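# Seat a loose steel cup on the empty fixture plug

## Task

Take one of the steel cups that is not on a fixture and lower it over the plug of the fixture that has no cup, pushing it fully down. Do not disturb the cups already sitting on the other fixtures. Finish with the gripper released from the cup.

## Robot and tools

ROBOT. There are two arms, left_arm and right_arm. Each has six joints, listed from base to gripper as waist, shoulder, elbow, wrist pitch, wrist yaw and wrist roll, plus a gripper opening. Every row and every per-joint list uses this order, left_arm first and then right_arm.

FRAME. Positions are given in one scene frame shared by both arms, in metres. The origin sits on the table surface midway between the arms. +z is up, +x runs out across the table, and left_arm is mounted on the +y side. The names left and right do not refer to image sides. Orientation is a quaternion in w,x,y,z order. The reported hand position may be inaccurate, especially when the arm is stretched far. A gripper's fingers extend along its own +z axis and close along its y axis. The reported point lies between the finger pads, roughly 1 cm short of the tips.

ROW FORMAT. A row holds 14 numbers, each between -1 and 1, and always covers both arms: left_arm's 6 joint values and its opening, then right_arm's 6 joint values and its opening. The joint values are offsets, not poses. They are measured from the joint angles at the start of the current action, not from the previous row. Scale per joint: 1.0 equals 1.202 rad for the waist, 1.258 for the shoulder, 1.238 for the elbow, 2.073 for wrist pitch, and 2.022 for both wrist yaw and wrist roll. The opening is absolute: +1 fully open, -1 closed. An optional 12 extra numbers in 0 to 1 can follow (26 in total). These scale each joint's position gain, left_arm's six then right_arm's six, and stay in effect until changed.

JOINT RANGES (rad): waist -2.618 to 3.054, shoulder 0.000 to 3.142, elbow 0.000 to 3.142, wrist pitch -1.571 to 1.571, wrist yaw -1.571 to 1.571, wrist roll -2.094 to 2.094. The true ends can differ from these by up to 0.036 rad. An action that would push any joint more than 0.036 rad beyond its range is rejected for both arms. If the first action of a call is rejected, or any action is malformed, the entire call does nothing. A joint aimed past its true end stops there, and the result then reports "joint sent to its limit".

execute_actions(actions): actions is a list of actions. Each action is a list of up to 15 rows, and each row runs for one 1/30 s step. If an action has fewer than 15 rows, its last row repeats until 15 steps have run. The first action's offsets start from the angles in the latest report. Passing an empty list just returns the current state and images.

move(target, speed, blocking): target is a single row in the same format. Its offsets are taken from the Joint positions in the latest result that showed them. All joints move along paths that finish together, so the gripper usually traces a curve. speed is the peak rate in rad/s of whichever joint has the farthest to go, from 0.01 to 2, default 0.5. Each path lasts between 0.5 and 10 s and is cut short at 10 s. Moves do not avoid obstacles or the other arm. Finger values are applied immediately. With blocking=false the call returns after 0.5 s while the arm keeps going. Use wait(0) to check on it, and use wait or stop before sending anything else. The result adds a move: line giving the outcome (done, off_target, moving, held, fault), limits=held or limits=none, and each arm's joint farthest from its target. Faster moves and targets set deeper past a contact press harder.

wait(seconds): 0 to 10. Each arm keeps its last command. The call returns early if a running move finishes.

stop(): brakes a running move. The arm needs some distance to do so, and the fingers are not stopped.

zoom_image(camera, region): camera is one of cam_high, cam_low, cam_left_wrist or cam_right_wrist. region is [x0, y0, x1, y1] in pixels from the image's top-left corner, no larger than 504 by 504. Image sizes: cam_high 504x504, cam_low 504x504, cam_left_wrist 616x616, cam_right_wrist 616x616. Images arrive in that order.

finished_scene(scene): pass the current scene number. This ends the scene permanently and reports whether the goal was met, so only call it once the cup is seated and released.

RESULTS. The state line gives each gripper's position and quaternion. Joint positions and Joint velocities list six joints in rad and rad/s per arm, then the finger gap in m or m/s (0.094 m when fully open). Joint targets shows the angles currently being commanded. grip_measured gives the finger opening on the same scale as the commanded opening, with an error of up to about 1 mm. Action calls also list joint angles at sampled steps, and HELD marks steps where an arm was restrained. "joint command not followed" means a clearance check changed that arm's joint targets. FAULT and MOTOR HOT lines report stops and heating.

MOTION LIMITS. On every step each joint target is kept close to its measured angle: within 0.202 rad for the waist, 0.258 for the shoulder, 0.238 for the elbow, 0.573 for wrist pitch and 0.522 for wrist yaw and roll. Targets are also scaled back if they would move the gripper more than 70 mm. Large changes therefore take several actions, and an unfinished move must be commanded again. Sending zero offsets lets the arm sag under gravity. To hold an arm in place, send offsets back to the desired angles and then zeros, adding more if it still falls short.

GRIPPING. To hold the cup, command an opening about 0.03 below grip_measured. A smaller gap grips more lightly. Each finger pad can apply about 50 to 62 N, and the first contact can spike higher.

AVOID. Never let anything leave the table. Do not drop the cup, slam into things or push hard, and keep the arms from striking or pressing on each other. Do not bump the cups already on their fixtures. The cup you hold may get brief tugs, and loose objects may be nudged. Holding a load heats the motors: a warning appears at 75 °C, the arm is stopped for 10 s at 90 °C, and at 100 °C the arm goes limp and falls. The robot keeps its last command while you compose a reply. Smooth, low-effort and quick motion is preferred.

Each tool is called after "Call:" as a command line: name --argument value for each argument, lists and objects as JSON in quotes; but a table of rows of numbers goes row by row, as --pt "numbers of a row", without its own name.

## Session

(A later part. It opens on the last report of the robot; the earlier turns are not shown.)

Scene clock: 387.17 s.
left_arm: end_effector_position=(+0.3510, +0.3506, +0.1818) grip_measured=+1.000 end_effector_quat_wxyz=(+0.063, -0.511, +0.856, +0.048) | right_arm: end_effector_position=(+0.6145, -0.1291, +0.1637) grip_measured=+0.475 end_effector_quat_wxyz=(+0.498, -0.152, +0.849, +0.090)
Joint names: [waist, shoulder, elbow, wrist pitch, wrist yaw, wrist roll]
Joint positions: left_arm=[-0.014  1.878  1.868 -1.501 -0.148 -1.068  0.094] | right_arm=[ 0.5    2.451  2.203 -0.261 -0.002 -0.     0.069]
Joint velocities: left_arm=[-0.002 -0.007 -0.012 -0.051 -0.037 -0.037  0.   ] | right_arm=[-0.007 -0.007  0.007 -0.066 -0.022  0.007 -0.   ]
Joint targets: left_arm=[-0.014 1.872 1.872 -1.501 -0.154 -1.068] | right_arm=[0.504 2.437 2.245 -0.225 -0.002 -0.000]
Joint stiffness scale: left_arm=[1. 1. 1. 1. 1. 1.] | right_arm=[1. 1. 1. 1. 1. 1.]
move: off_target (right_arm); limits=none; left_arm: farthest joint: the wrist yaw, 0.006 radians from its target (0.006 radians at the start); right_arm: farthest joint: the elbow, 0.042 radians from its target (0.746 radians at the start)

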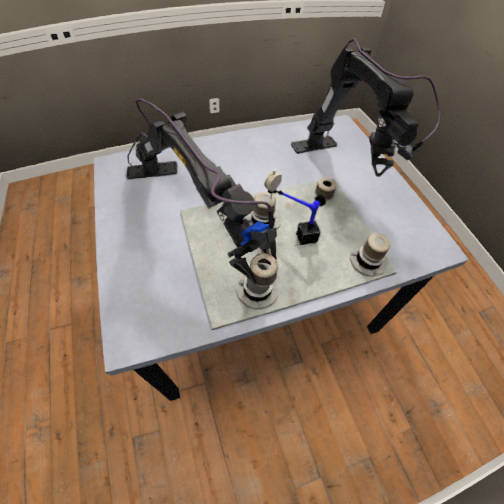

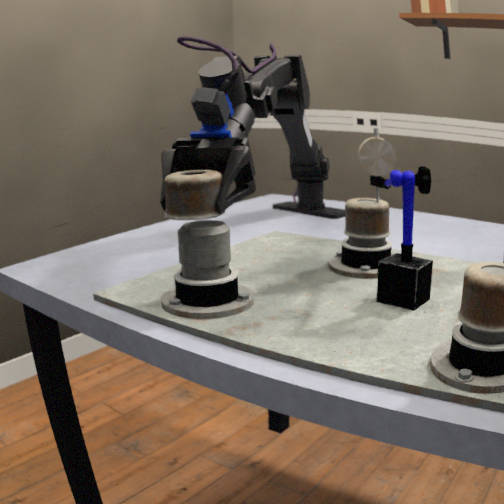

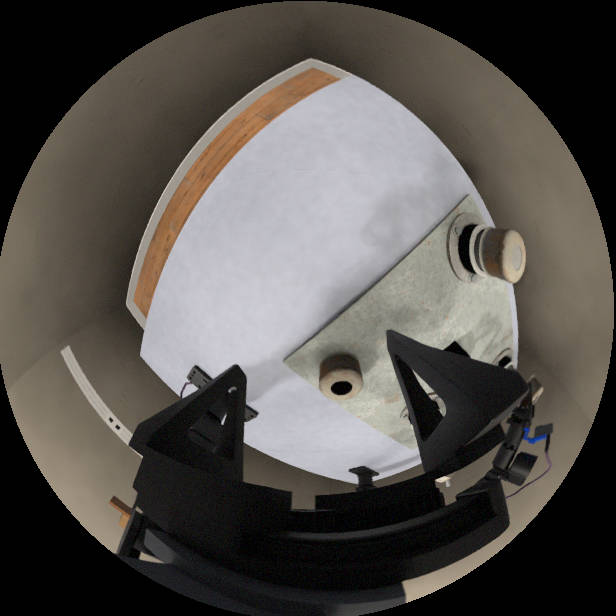

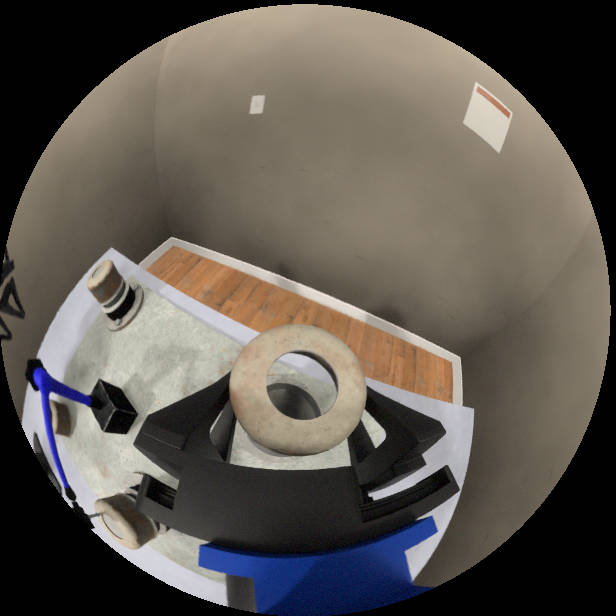

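Call:
execute_actions --actions '[[[0,-0.004,0.004,0,-0.003,0,1, 0.004,-0.02,0.0245,0.0214,0,0,0.44],[0,-0.004,0.004,0,-0.003,0,1, 0.0045,-0.029,0.015,0.0254,0,0,0.44],[0,-0.004,0.004,0,-0.003,0,1, 0.005,-0.0374,0.0057,0.0294,0,0,0.44],[0,-0.004,0.004,0,-0.003,0,1, 0.0051,-0.0386,0.0032,0.0303,0,0,0.44],[0,-0.004,0.004,0,-0.003,0,1, 0.0055,-0.0419,-0.0037,0.0326,0,0,0.44],[0,-0.004,0.004,0,-0.003,0,1, 0.006,-0.0468,-0.0142,0.0362,0,0,0.44],[0,-0.004,0.004,0,-0.003,0,1, 0.0066,-0.0531,-0.0273,0.0407,0,0,0.44],[0,-0.004,0.004,0,-0.003,0,1, 0.0073,-0.0601,-0.0422,0.0457,0,0,0.44],[0,-0.004,0.004,0,-0.003,0,1, 0.0081,-0.0676,-0.058,0.0511,0,0,0.44],[0,-0.004,0.004,0,-0.003,0,1, 0.0089,-0.0751,-0.0737,0.0565,0,0,0.44],[0,-0.004,0.004,0,-0.003,0,1, 0.0096,-0.0821,-0.0886,0.0615,0,0,0.44],[0,-0.004,0.004,0,-0.003,0,1, 0.0102,-0.0884,-0.1017,0.066,0,0,0.44],[0,-0.004,0.004,0,-0.003,0,1, 0.0107,-0.0933,-0.1122,0.0696,0,0,0.44],[0,-0.004,0.004,0,-0.003,0,1, 0.0111,-0.0966,-0.1191,0.0719,0,0,0.44],[0,-0.004,0.004,0,-0.003,0,1, 0.0112,-0.0978,-0.1216,0.0728,0,0,0.44]]]'

Call:
wait --seconds 0.4

Scene clock: 436.40 s.
left_arm: end_effector_position=(+0.3510, +0.3506, +0.1818) grip_measured=+1.000 end_effector_quat_wxyz=(+0.063, -0.511, +0.856, +0.048) | right_arm: end_effector_position=(+0.6008, -0.1333, +0.1502) grip_measured=+0.475 end_effector_quat_wxyz=(+0.489, -0.154, +0.854, +0.088)
Joint names: [waist, shoulder, elbow, wrist pitch, wrist yaw, wrist roll]
Joint positions: left_arm=[-0.014  1.878  1.868 -1.501 -0.148 -1.068  0.094] | right_arm=[ 0.501  2.39   2.06  -0.2   -0.002 -0.     0.069]
Joint velocities: left_arm=[ 0.007  0.002  0.002  0.037 -0.051 -0.007  0.   ] | right_arm=[ 0.027 -0.1   -0.247  0.11  -0.066 -0.081  0.   ]
Joint targets: left_arm=[-0.014 1.872 1.872 -1.501 -0.154 -1.068] | right_arm=[0.513 2.328 2.053 -0.110 -0.002 -0.000]
Joint stiffness scale: left_arm=[1. 1. 1. 1. 1. 1.] | right_arm=[1. 1. 1. 1. 1. 1.]
Step readings (joint positions):
0: left_arm=[-0.014 1.878 1.868 -1.501 -0.148 -1.068] | right_arm=[0.500 2.451 2.203 -0.261 -0.002 -0.000]
1: left_arm=[-0.014 1.878 1.868 -1.501 -0.148 -1.068] | right_arm=[0.500 2.451 2.203 -0.261 -0.002 -0.000]
2: left_arm=[-0.014 1.878 1.868 -1.501 -0.148 -1.068] | right_arm=[0.500 2.451 2.203 -0.261 -0.002 -0.000]
4: left_arm=[-0.014 1.878 1.868 -1.501 -0.148 -1.068] | right_arm=[0.500 2.451 2.203 -0.261 -0.002 -0.000]
8: left_arm=[-0.014 1.878 1.868 -1.501 -0.148 -1.068] | right_arm=[0.500 2.440 2.175 -0.242 -0.002 -0.000]
15: Joint positions above

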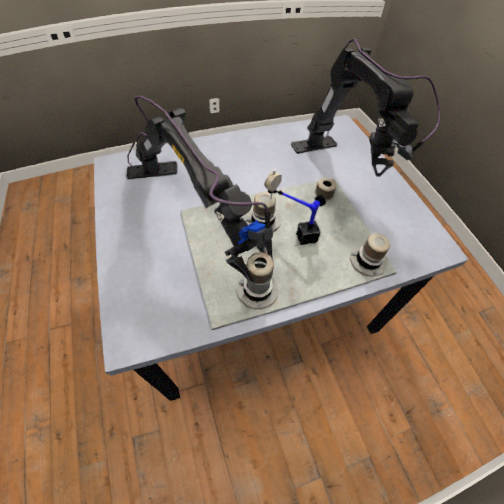

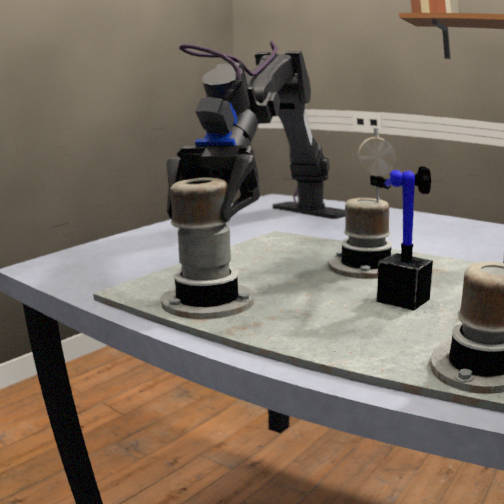

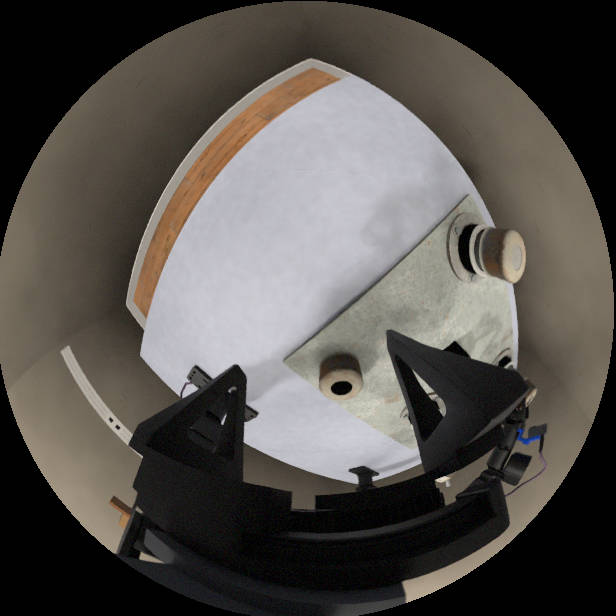

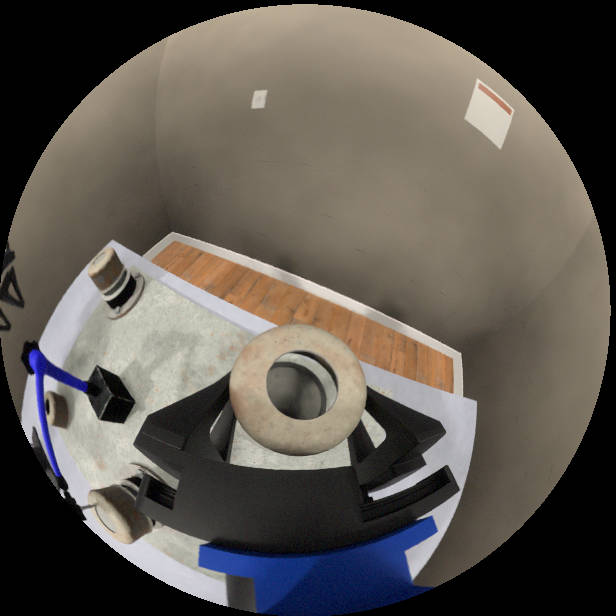

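Scene clock: 436.80 s.
left_arm: end_effector_position=(+0.3510, +0.3506, +0.1818) grip_measured=+1.000 end_effector_quat_wxyz=(+0.063, -0.511, +0.856, +0.048) | right_arm: end_effector_position=(+0.6012, -0.1299, +0.1529) grip_measured=+0.475 end_effector_quat_wxyz=(+0.497, -0.155, +0.849, +0.091)
Joint names: [waist, shoulder, elbow, wrist pitch, wrist yaw, wrist roll]
Joint positions: left_arm=[-0.014  1.878  1.868 -1.501 -0.148 -1.068  0.094] | right_arm=[ 0.505  2.387  2.048 -0.173 -0.002 -0.     0.069]
Joint velocities: left_arm=[-0.017 -0.012 -0.002 -0.037  0.007  0.051  0.   ] | right_arm=[ 0.007 -0.002 -0.017 -0.007 -0.11   0.022  0.   ]
Joint targets: left_arm=[-0.014 1.872 1.872 -1.501 -0.154 -1.068] | right_arm=[0.513 2.328 2.053 -0.110 -0.002 -0.000]
Joint stiffness scale: left_arm=[1. 1. 1. 1. 1. 1.] | right_arm=[1. 1. 1. 1. 1. 1.]
wait: 0.40 s; no rest

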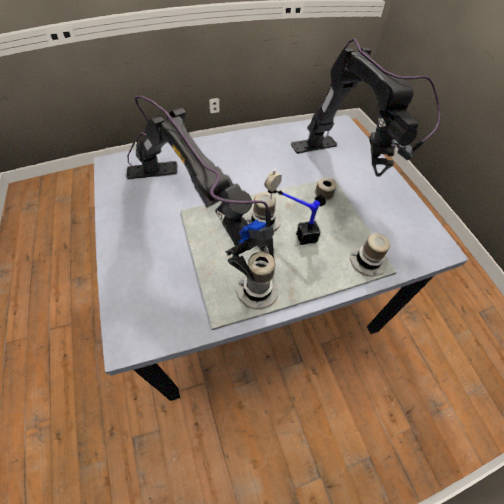

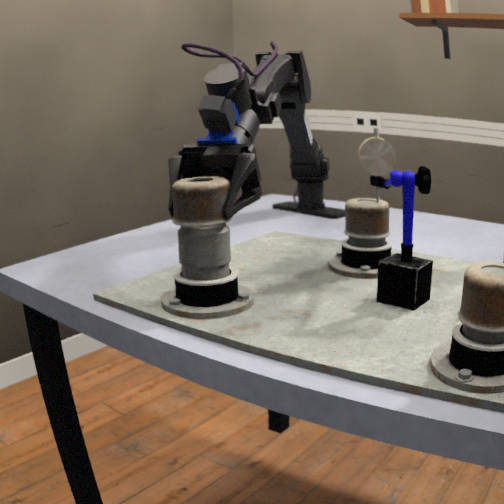

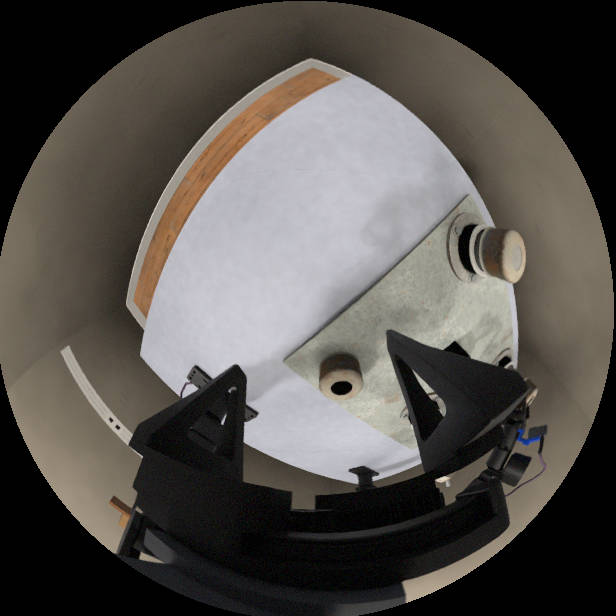

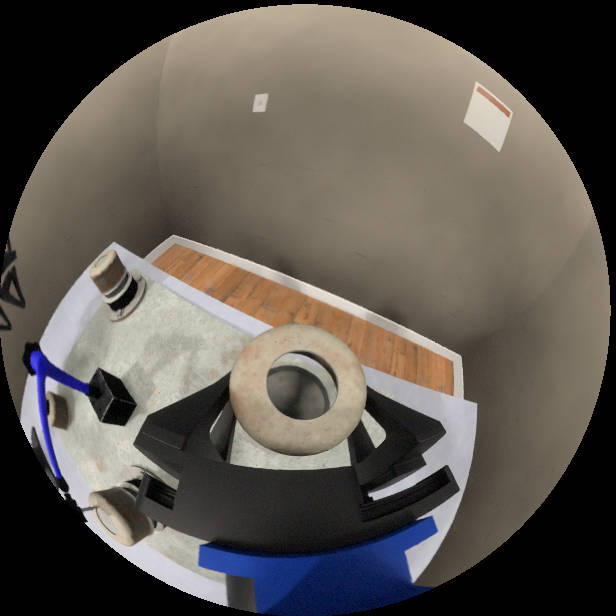

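Call:
zoom_image --camera "cam_low" --region '[140, 140, 280, 280]'

Call:
zoom_image --camera "cam_high" --region '[215, 220, 315, 320]'

Call:
zoom_image --camera "cam_right_wrist" --region '[215, 310, 385, 480]'

Region (140, 140, 280, 280) of cam_low's 504x504 image, scaled by 3.600, with more detail than that image has.

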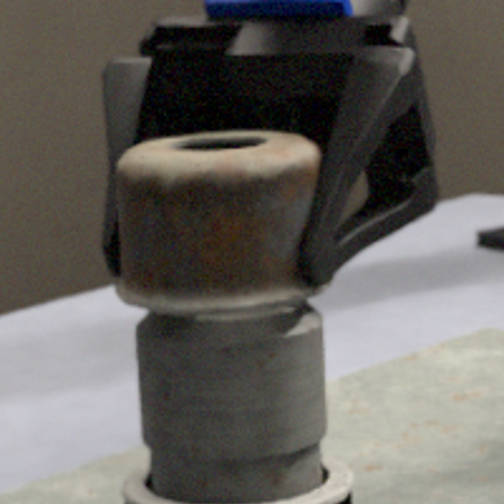

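Region (215, 220, 315, 320) of cam_high's 504x504 image, scaled by 5.040, with more detail than that image has.

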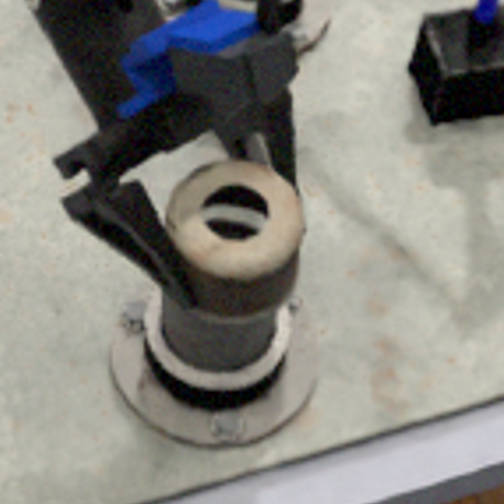

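Region (215, 310, 385, 480) of cam_right_wrist's 616x616 image, scaled by 2.965, with more detail than that image has.

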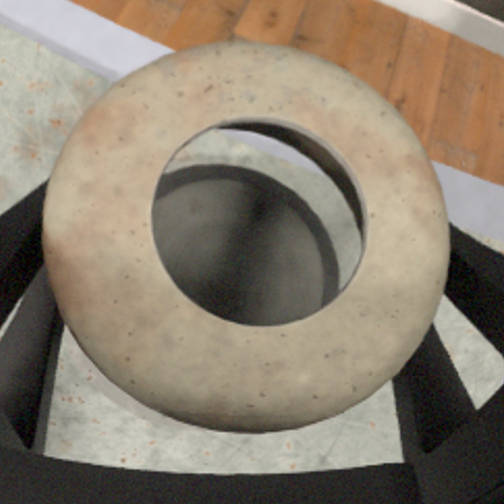

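Call:
execute_actions --actions '[[[0,-0.004,0.004,0,-0.003,0,1, 0.007,-0.0475,0.004,0.0304,0,0,0.44],[0,-0.004,0.004,0,-0.003,0,1, 0.0072,-0.0491,0.004,0.0308,0,0,0.44],[0,-0.004,0.004,0,-0.003,0,1, 0.0075,-0.0515,0.004,0.0319,0,0,0.44],[0,-0.004,0.004,0,-0.003,0,1, 0.0077,-0.0545,0.0031,0.0335,0,0,0.44],[0,-0.004,0.004,0,-0.003,0,1, 0.008,-0.0577,0.0007,0.0355,0,0,0.44],[0,-0.004,0.004,0,-0.003,0,1, 0.0082,-0.0608,-0.0031,0.0378,0,0,0.44],[0,-0.004,0.004,0,-0.003,0,1, 0.0085,-0.0638,-0.0077,0.0403,0,0,0.44],[0,-0.004,0.004,0,-0.003,0,1, 0.0087,-0.0662,-0.013,0.0428,0,0,0.44],[0,-0.004,0.004,0,-0.003,0,1, 0.009,-0.0678,-0.0186,0.0451,0,0,0.44],[0,-0.004,0.004,0,-0.003,0,1, 0.0092,-0.0684,-0.0242,0.0471,0,0,0.44],[0,-0.004,0.004,0,-0.003,0,1, 0.0092,-0.0684,-0.0295,0.0487,0,0,0.44],[0,-0.004,0.004,0,-0.003,0,1, 0.0092,-0.0684,-0.0341,0.0498,0,0,0.44],[0,-0.004,0.004,0,-0.003,0,1, 0.0092,-0.0684,-0.0379,0.0502,0,0,0.44],[0,-0.004,0.004,0,-0.003,0,1, 0.0092,-0.0684,-0.0403,0.0502,0,0,0.44],[0,-0.004,0.004,0,-0.003,0,1, 0.0092,-0.0684,-0.0412,0.0502,0,0,0.44]]]'

Call:
wait --seconds 0.3

Scene clock: 479.87 s.
left_arm: end_effector_position=(+0.3510, +0.3506, +0.1818) grip_measured=+1.000 end_effector_quat_wxyz=(+0.063, -0.511, +0.856, +0.048) | right_arm: end_effector_position=(+0.5982, -0.1310, +0.1676) grip_measured=+0.475 end_effector_quat_wxyz=(+0.513, -0.153, +0.840, +0.094)
Joint names: [waist, shoulder, elbow, wrist pitch, wrist yaw, wrist roll]
Joint positions: left_arm=[-0.014  1.878  1.868 -1.501 -0.148 -1.068  0.094] | right_arm=[ 0.505  2.347  2.003 -0.131 -0.002 -0.     0.069]
Joint velocities: left_arm=[-0.002  0.017  0.002  0.007 -0.007 -0.081  0.   ] | right_arm=[-0.007 -0.027 -0.09   0.007  0.037 -0.081 -0.   ]
Joint targets: left_arm=[-0.014 1.872 1.872 -1.501 -0.154 -1.068] | right_arm=[0.516 2.301 1.997 -0.069 -0.002 -0.000]
Joint stiffness scale: left_arm=[1. 1. 1. 1. 1. 1.] | right_arm=[1. 1. 1. 1. 1. 1.]
Step readings (joint positions):
0: left_arm=[-0.014 1.878 1.868 -1.501 -0.148 -1.068] | right_arm=[0.505 2.387 2.048 -0.171 -0.002 -0.000]
1: left_arm=[-0.014 1.878 1.868 -1.501 -0.148 -1.068] | right_arm=[0.505 2.387 2.048 -0.171 -0.002 -0.000]
2: left_arm=[-0.014 1.878 1.868 -1.501 -0.148 -1.068] | right_arm=[0.505 2.387 2.048 -0.171 -0.002 -0.000]
4: left_arm=[-0.014 1.878 1.868 -1.501 -0.148 -1.068] | right_arm=[0.505 2.386 2.048 -0.170 -0.002 -0.000]
8: left_arm=[-0.014 1.878 1.868 -1.501 -0.148 -1.068] | right_arm=[0.505 2.371 2.035 -0.163 -0.002 -0.000]
15: Joint positions above

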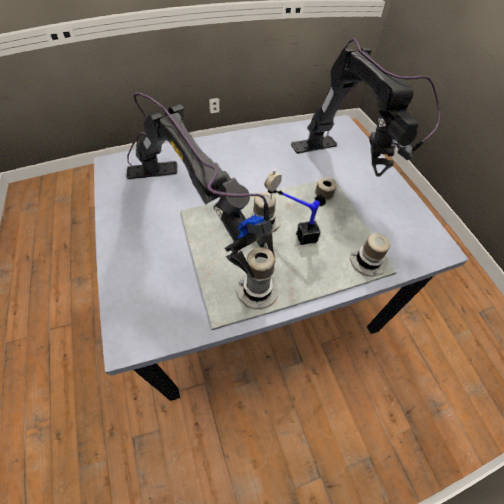

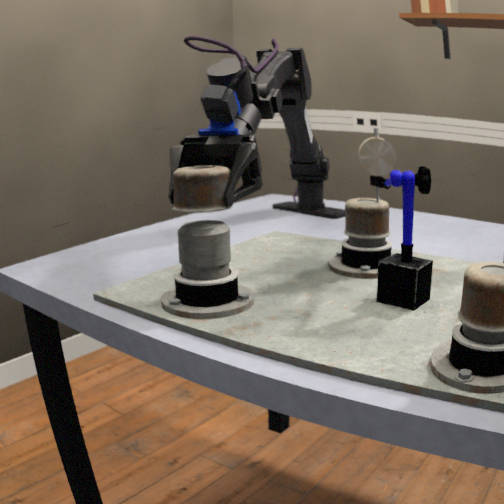

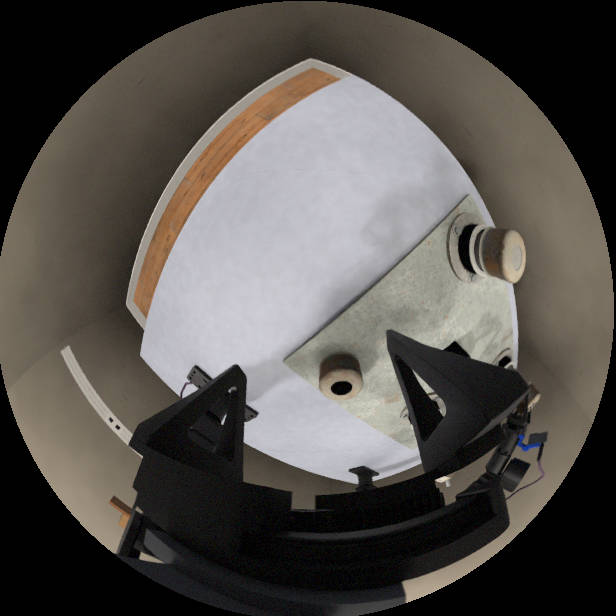

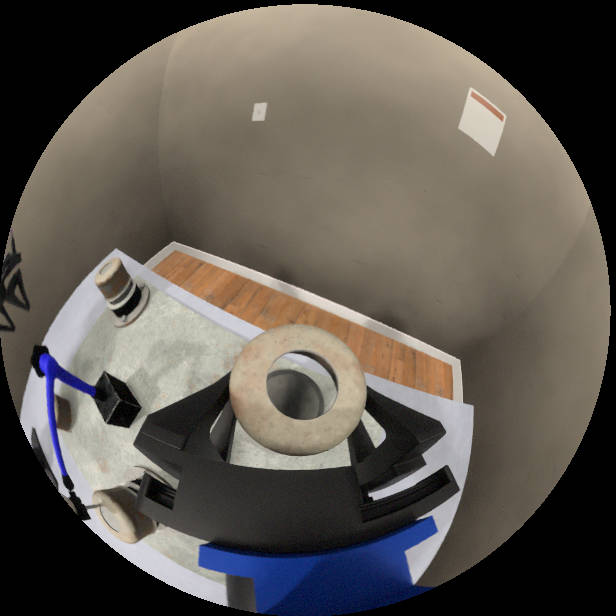

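Scene clock: 480.17 s.
left_arm: end_effector_position=(+0.3510, +0.3506, +0.1818) grip_measured=+1.000 end_effector_quat_wxyz=(+0.063, -0.511, +0.856, +0.048) | right_arm: end_effector_position=(+0.5969, -0.1315, +0.1625) grip_measured=+0.475 end_effector_quat_wxyz=(+0.509, -0.154, +0.842, +0.093)
Joint names: [waist, shoulder, elbow, wrist pitch, wrist yaw, wrist roll]
Joint positions: left_arm=[-0.014  1.878  1.868 -1.501 -0.148 -1.068  0.094] | right_arm=[ 0.505  2.347  1.991 -0.129 -0.002 -0.     0.069]
Joint velocities: left_arm=[ 0.002  0.002 -0.012  0.022 -0.037 -0.022  0.   ] | right_arm=[-0.007 -0.012 -0.002  0.022 -0.022  0.037  0.   ]
Joint targets: left_arm=[-0.014 1.872 1.872 -1.501 -0.154 -1.068] | right_arm=[0.516 2.301 1.997 -0.069 -0.002 -0.000]
Joint stiffness scale: left_arm=[1. 1. 1. 1. 1. 1.] | right_arm=[1. 1. 1. 1. 1. 1.]
wait: 0.30 s; no rest

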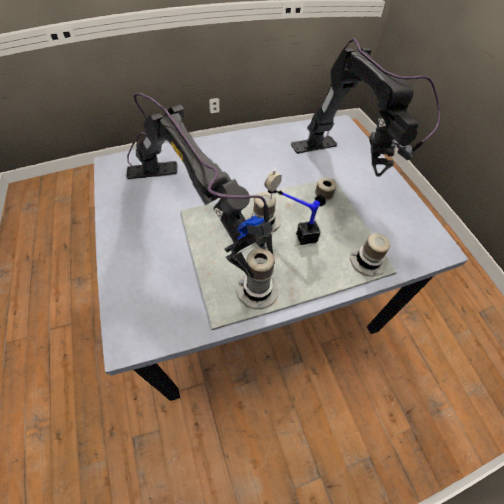

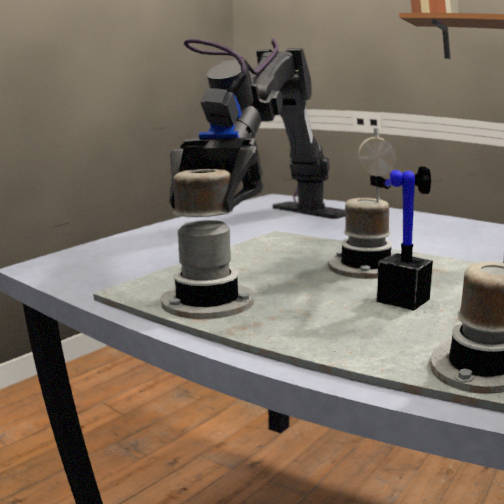

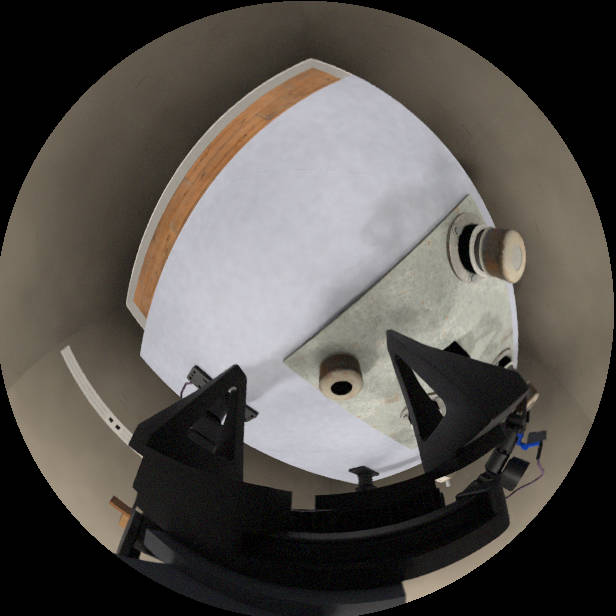

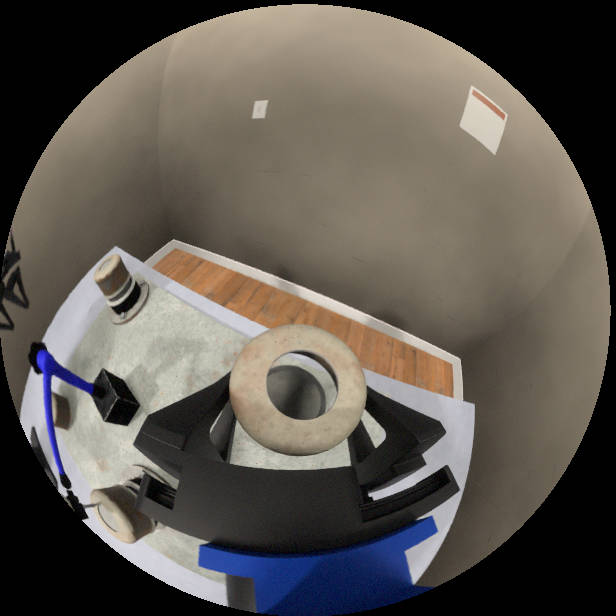

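Call:
zoom_image --camera "cam_low" --region '[140, 140, 280, 280]'

Call:
zoom_image --camera "cam_right_wrist" --region '[215, 310, 385, 480]'

Region (140, 140, 280, 280) of cam_low's 504x504 image, scaled by 3.600, with more detail than that image has.

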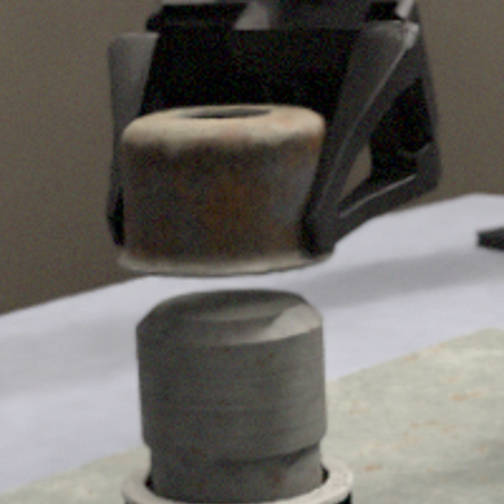

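Region (215, 310, 385, 480) of cam_right_wrist's 616x616 image, scaled by 2.965, with more detail than that image has.

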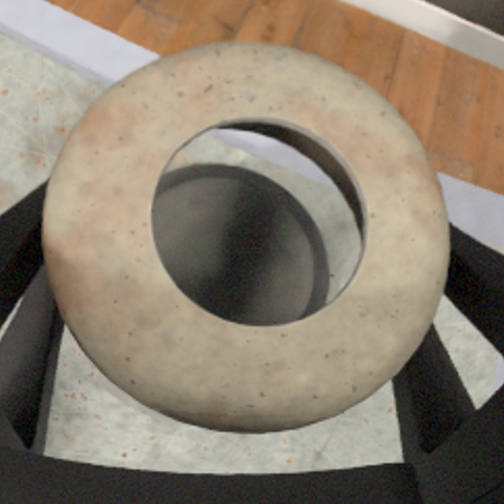

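Call:
execute_actions --actions '[[[0,-0.004,0.004,0,-0.003,0,1, 0.0094,-0.029,0.0048,0.0295,0,0,0.44],[0,-0.004,0.004,0,-0.003,0,1, 0.0097,-0.022,0.0044,0.03,0,0,0.44],[0,-0.004,0.004,0,-0.003,0,1, 0.01,-0.0155,0.004,0.0305,0,0,0.44],[0,-0.004,0.004,0,-0.003,0,1, 0.0103,-0.014,0.0033,0.031,0,0,0.44],[0,-0.004,0.004,0,-0.003,0,1, 0.0106,-0.0125,0.0026,0.0315,0,0,0.44],[0,-0.004,0.004,0,-0.003,0,1, 0.0106,-0.011,0.0018,0.032,0,0,0.44],[0,-0.004,0.004,0,-0.003,0,1, 0.0106,-0.0095,0.001,0.0325,0,0,0.44],[0,-0.004,0.004,0,-0.003,0,1, 0.0106,-0.008,0.0002,0.033,0,0,0.44],[0,-0.004,0.004,0,-0.003,0,1, 0.0106,-0.0065,-0.0006,0.0335,0,0,0.44],[0,-0.004,0.004,0,-0.003,0,1, 0.0106,-0.005,-0.0014,0.034,0,0,0.44],[0,-0.004,0.004,0,-0.003,0,1, 0.0106,-0.0035,-0.0022,0.0344,0,0,0.44],[0,-0.004,0.004,0,-0.003,0,1, 0.0106,-0.002,-0.0029,0.0348,0,0,0.44],[0,-0.004,0.004,0,-0.003,0,1, 0.0106,-0.0008,-0.0035,0.035,0,0,0.44],[0,-0.004,0.004,0,-0.003,0,1, 0.0106,0.0002,-0.0038,0.0352,0,0,0.44],[0,-0.004,0.004,0,-0.003,0,1, 0.0106,0.0008,-0.004,0.0352,0,0,0.44]]]'

Call:
wait --seconds 0.3

Scene clock: 508.27 s.
left_arm: end_effector_position=(+0.3510, +0.3506, +0.1818) grip_measured=+1.000 end_effector_quat_wxyz=(+0.063, -0.511, +0.856, +0.048) | right_arm: end_effector_position=(+0.5978, -0.1312, +0.1644) grip_measured=+0.475 end_effector_quat_wxyz=(+0.512, -0.153, +0.840, +0.094)
Joint names: [waist, shoulder, elbow, wrist pitch, wrist yaw, wrist roll]
Joint positions: left_arm=[-0.014  1.878  1.868 -1.501 -0.148 -1.068  0.094] | right_arm=[ 0.505  2.347  1.991 -0.12  -0.002 -0.     0.069]
Joint velocities: left_arm=[-0.002 -0.002  0.002 -0.022 -0.022  0.022  0.   ] | right_arm=[-0.002  0.007 -0.007  0.051 -0.022 -0.022 -0.001]
Joint targets: left_arm=[-0.014 1.872 1.872 -1.501 -0.154 -1.068] | right_arm=[0.518 2.348 1.987 -0.056 -0.002 -0.000]
Joint stiffness scale: left_arm=[1. 1. 1. 1. 1. 1.] | right_arm=[1. 1. 1. 1. 1. 1.]
Step readings (joint positions):
0: left_arm=[-0.014 1.878 1.868 -1.501 -0.148 -1.068] | right_arm=[0.505 2.347 1.991 -0.129 -0.002 -0.000]
1: left_arm=[-0.014 1.878 1.868 -1.501 -0.148 -1.068] | right_arm=[0.505 2.347 1.991 -0.129 -0.002 -0.000]
2: left_arm=[-0.014 1.878 1.868 -1.501 -0.148 -1.068] | right_arm=[0.505 2.347 1.991 -0.129 -0.002 -0.000]
4: left_arm=[-0.014 1.878 1.868 -1.501 -0.148 -1.068] | right_arm=[0.505 2.347 1.991 -0.128 -0.002 -0.000]
8: left_arm=[-0.014 1.878 1.868 -1.501 -0.148 -1.068] | right_arm=[0.505 2.347 1.991 -0.126 -0.002 -0.000]
15: Joint positions above

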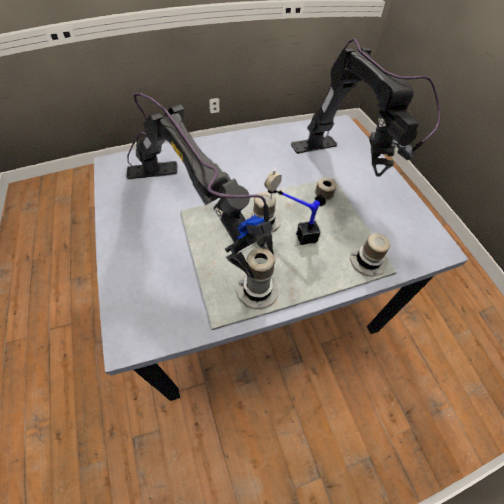

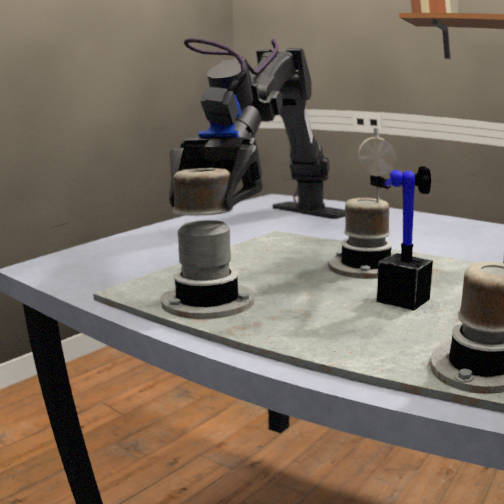

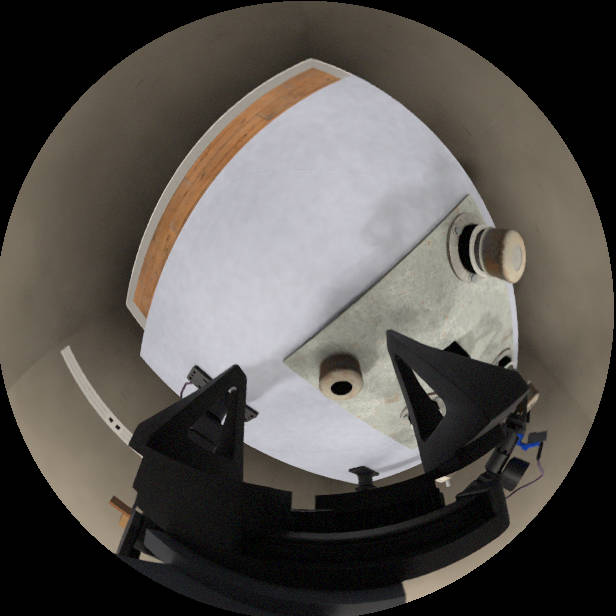

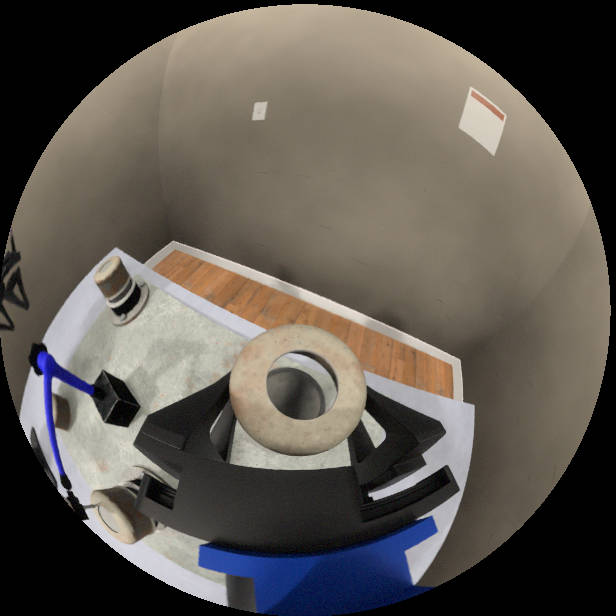

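Scene clock: 508.57 s.
left_arm: end_effector_position=(+0.3510, +0.3506, +0.1818) grip_measured=+1.000 end_effector_quat_wxyz=(+0.063, -0.511, +0.856, +0.048) | right_arm: end_effector_position=(+0.5980, -0.1311, +0.1649) grip_measured=+0.475 end_effector_quat_wxyz=(+0.513, -0.153, +0.839, +0.094)
Joint names: [waist, shoulder, elbow, wrist pitch, wrist yaw, wrist roll]
Joint positions: left_arm=[-0.014  1.878  1.868 -1.501 -0.148 -1.068  0.094] | right_arm=[ 0.505  2.347  1.991 -0.118 -0.002 -0.     0.069]
Joint velocities: left_arm=[-0.012  0.012 -0.002  0.066 -0.051  0.022  0.   ] | right_arm=[ 0.002  0.012  0.017 -0.081 -0.037  0.037  0.   ]
Joint targets: left_arm=[-0.014 1.872 1.872 -1.501 -0.154 -1.068] | right_arm=[0.518 2.348 1.987 -0.056 -0.002 -0.000]
Joint stiffness scale: left_arm=[1. 1. 1. 1. 1. 1.] | right_arm=[1. 1. 1. 1. 1. 1.]
wait: 0.30 s; at rest by 0.20 s

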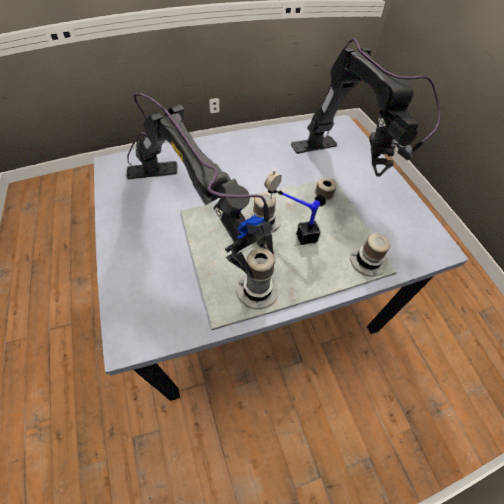

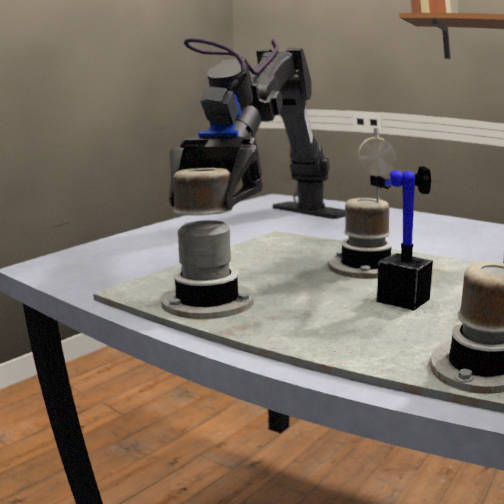

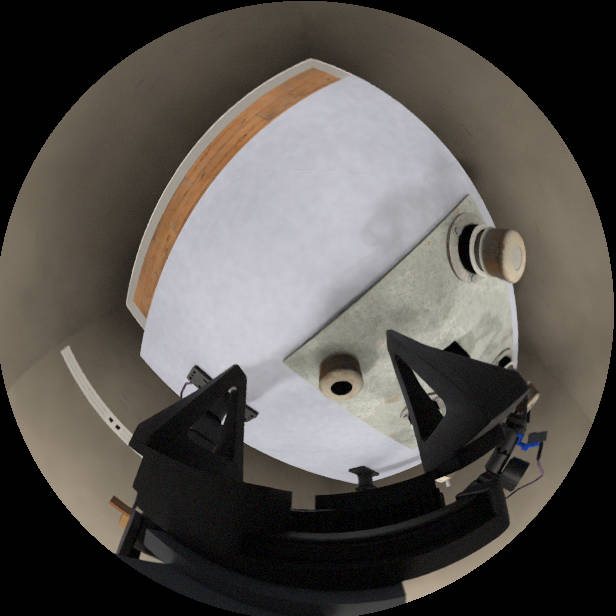

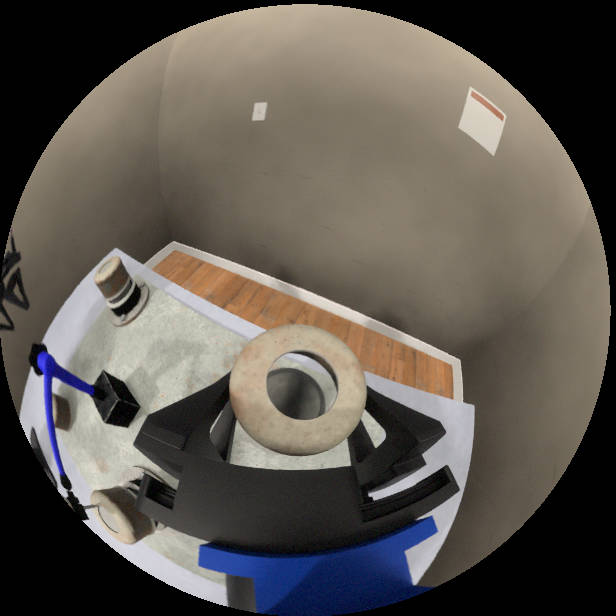

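Call:
execute_actions --actions '[[[0,-0.004,0.004,0,-0.003,0,1, 0.0141,0.0087,-0.0113,0.0299,0,0,0.44],[0,-0.004,0.004,0,-0.003,0,1, 0.0141,0.0087,-0.0113,0.0299,0,0,0.44],[0,-0.004,0.004,0,-0.003,0,1, 0.0087,0.0008,-0.0035,0.0299,0,0,0.44]]]'

Scene clock: 517.87 s.
left_arm: end_effector_position=(+0.3510, +0.3506, +0.1818) grip_measured=+1.000 end_effector_quat_wxyz=(+0.063, -0.511, +0.856, +0.048) | right_arm: end_effector_position=(+0.5969, -0.1282, +0.1508) grip_measured=+0.475 end_effector_quat_wxyz=(+0.505, -0.156, +0.844, +0.094)
Joint names: [waist, shoulder, elbow, wrist pitch, wrist yaw, wrist roll]
Joint positions: left_arm=[-0.014  1.878  1.868 -1.501 -0.148 -1.068  0.094] | right_arm=[ 0.51   2.363  1.981 -0.11  -0.002 -0.     0.069]
Joint velocities: left_arm=[-0.007 -0.017  0.002  0.007 -0.022  0.007  0.   ] | right_arm=[ 0.002  0.007 -0.012  0.022 -0.007 -0.081 -0.001]
Joint targets: left_arm=[-0.014 1.872 1.872 -1.501 -0.154 -1.068] | right_arm=[0.516 2.348 1.987 -0.056 -0.002 -0.000]
Joint stiffness scale: left_arm=[1. 1. 1. 1. 1. 1.] | right_arm=[1. 1. 1. 1. 1. 1.]
Step readings (joint positions):
0: left_arm=[-0.014 1.878 1.868 -1.501 -0.148 -1.068] | right_arm=[0.510 2.347 1.991 -0.118 -0.002 -0.000]
1: left_arm=[-0.014 1.878 1.868 -1.501 -0.148 -1.068] | right_arm=[0.510 2.348 1.989 -0.115 -0.002 -0.000]
2: left_arm=[-0.014 1.878 1.868 -1.501 -0.148 -1.068] | right_arm=[0.510 2.349 1.987 -0.111 -0.002 -0.000]
4: left_arm=[-0.014 1.878 1.868 -1.501 -0.148 -1.068] | right_arm=[0.510 2.354 1.985 -0.110 -0.002 -0.000]
8: left_arm=[-0.014 1.878 1.868 -1.501 -0.148 -1.068] | right_arm=[0.510 2.362 1.982 -0.110 -0.002 -0.000]
15: Joint positions above

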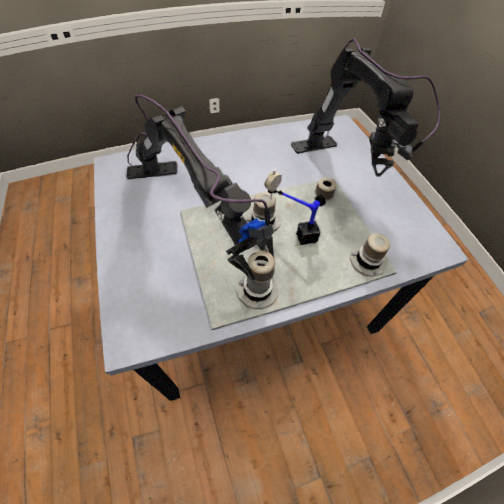

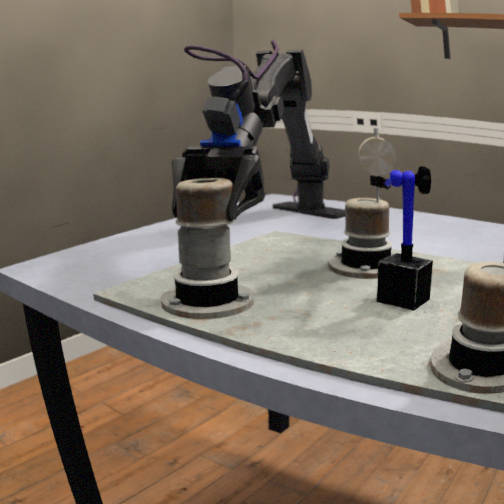

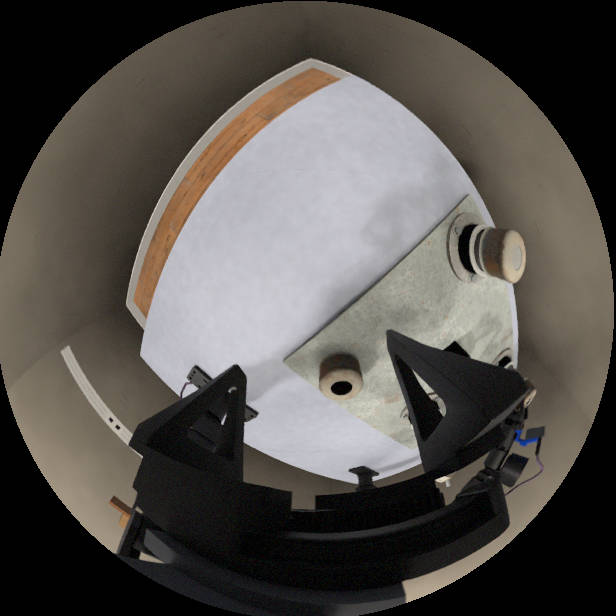

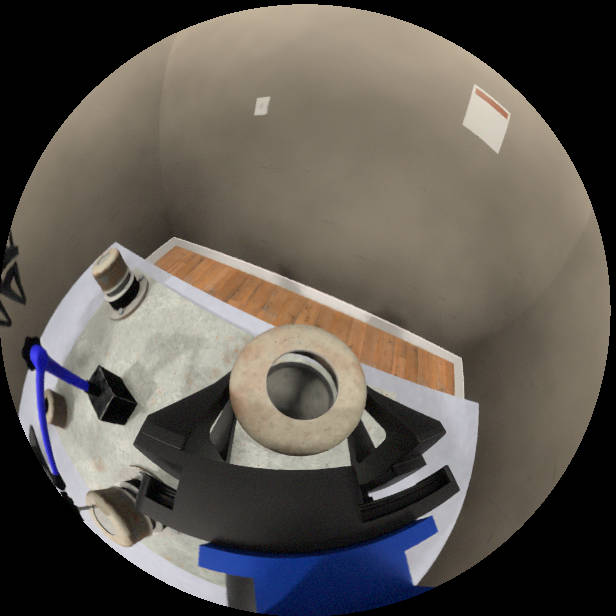

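Call:
zoom_image --camera "cam_low" --region '[140, 140, 280, 280]'

Call:
zoom_image --camera "cam_right_wrist" --region '[215, 310, 385, 480]'

Call:
zoom_image --camera "cam_high" --region '[215, 220, 315, 320]'

Region (140, 140, 280, 280) of cam_low's 504x504 image, scaled by 3.600, with more detail than that image has.

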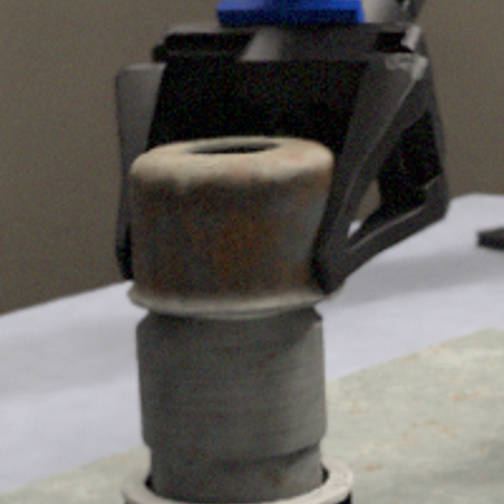

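Region (215, 310, 385, 480) of cam_right_wrist's 616x616 image, scaled by 2.965, with more detail than that image has.

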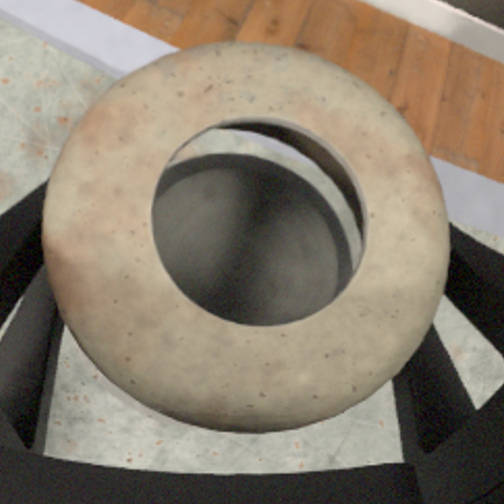

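Region (215, 220, 315, 320) of cam_high's 504x504 image, scaled by 5.040, with more detail than that image has.

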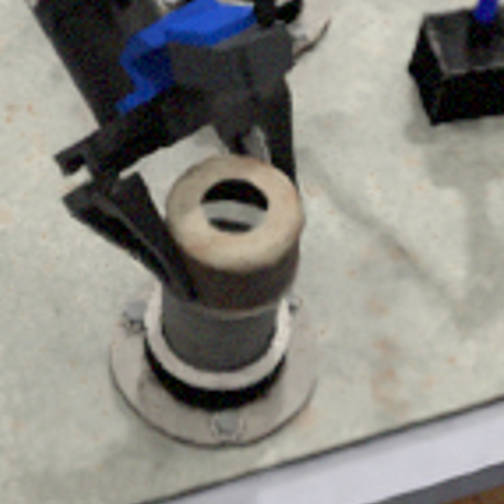

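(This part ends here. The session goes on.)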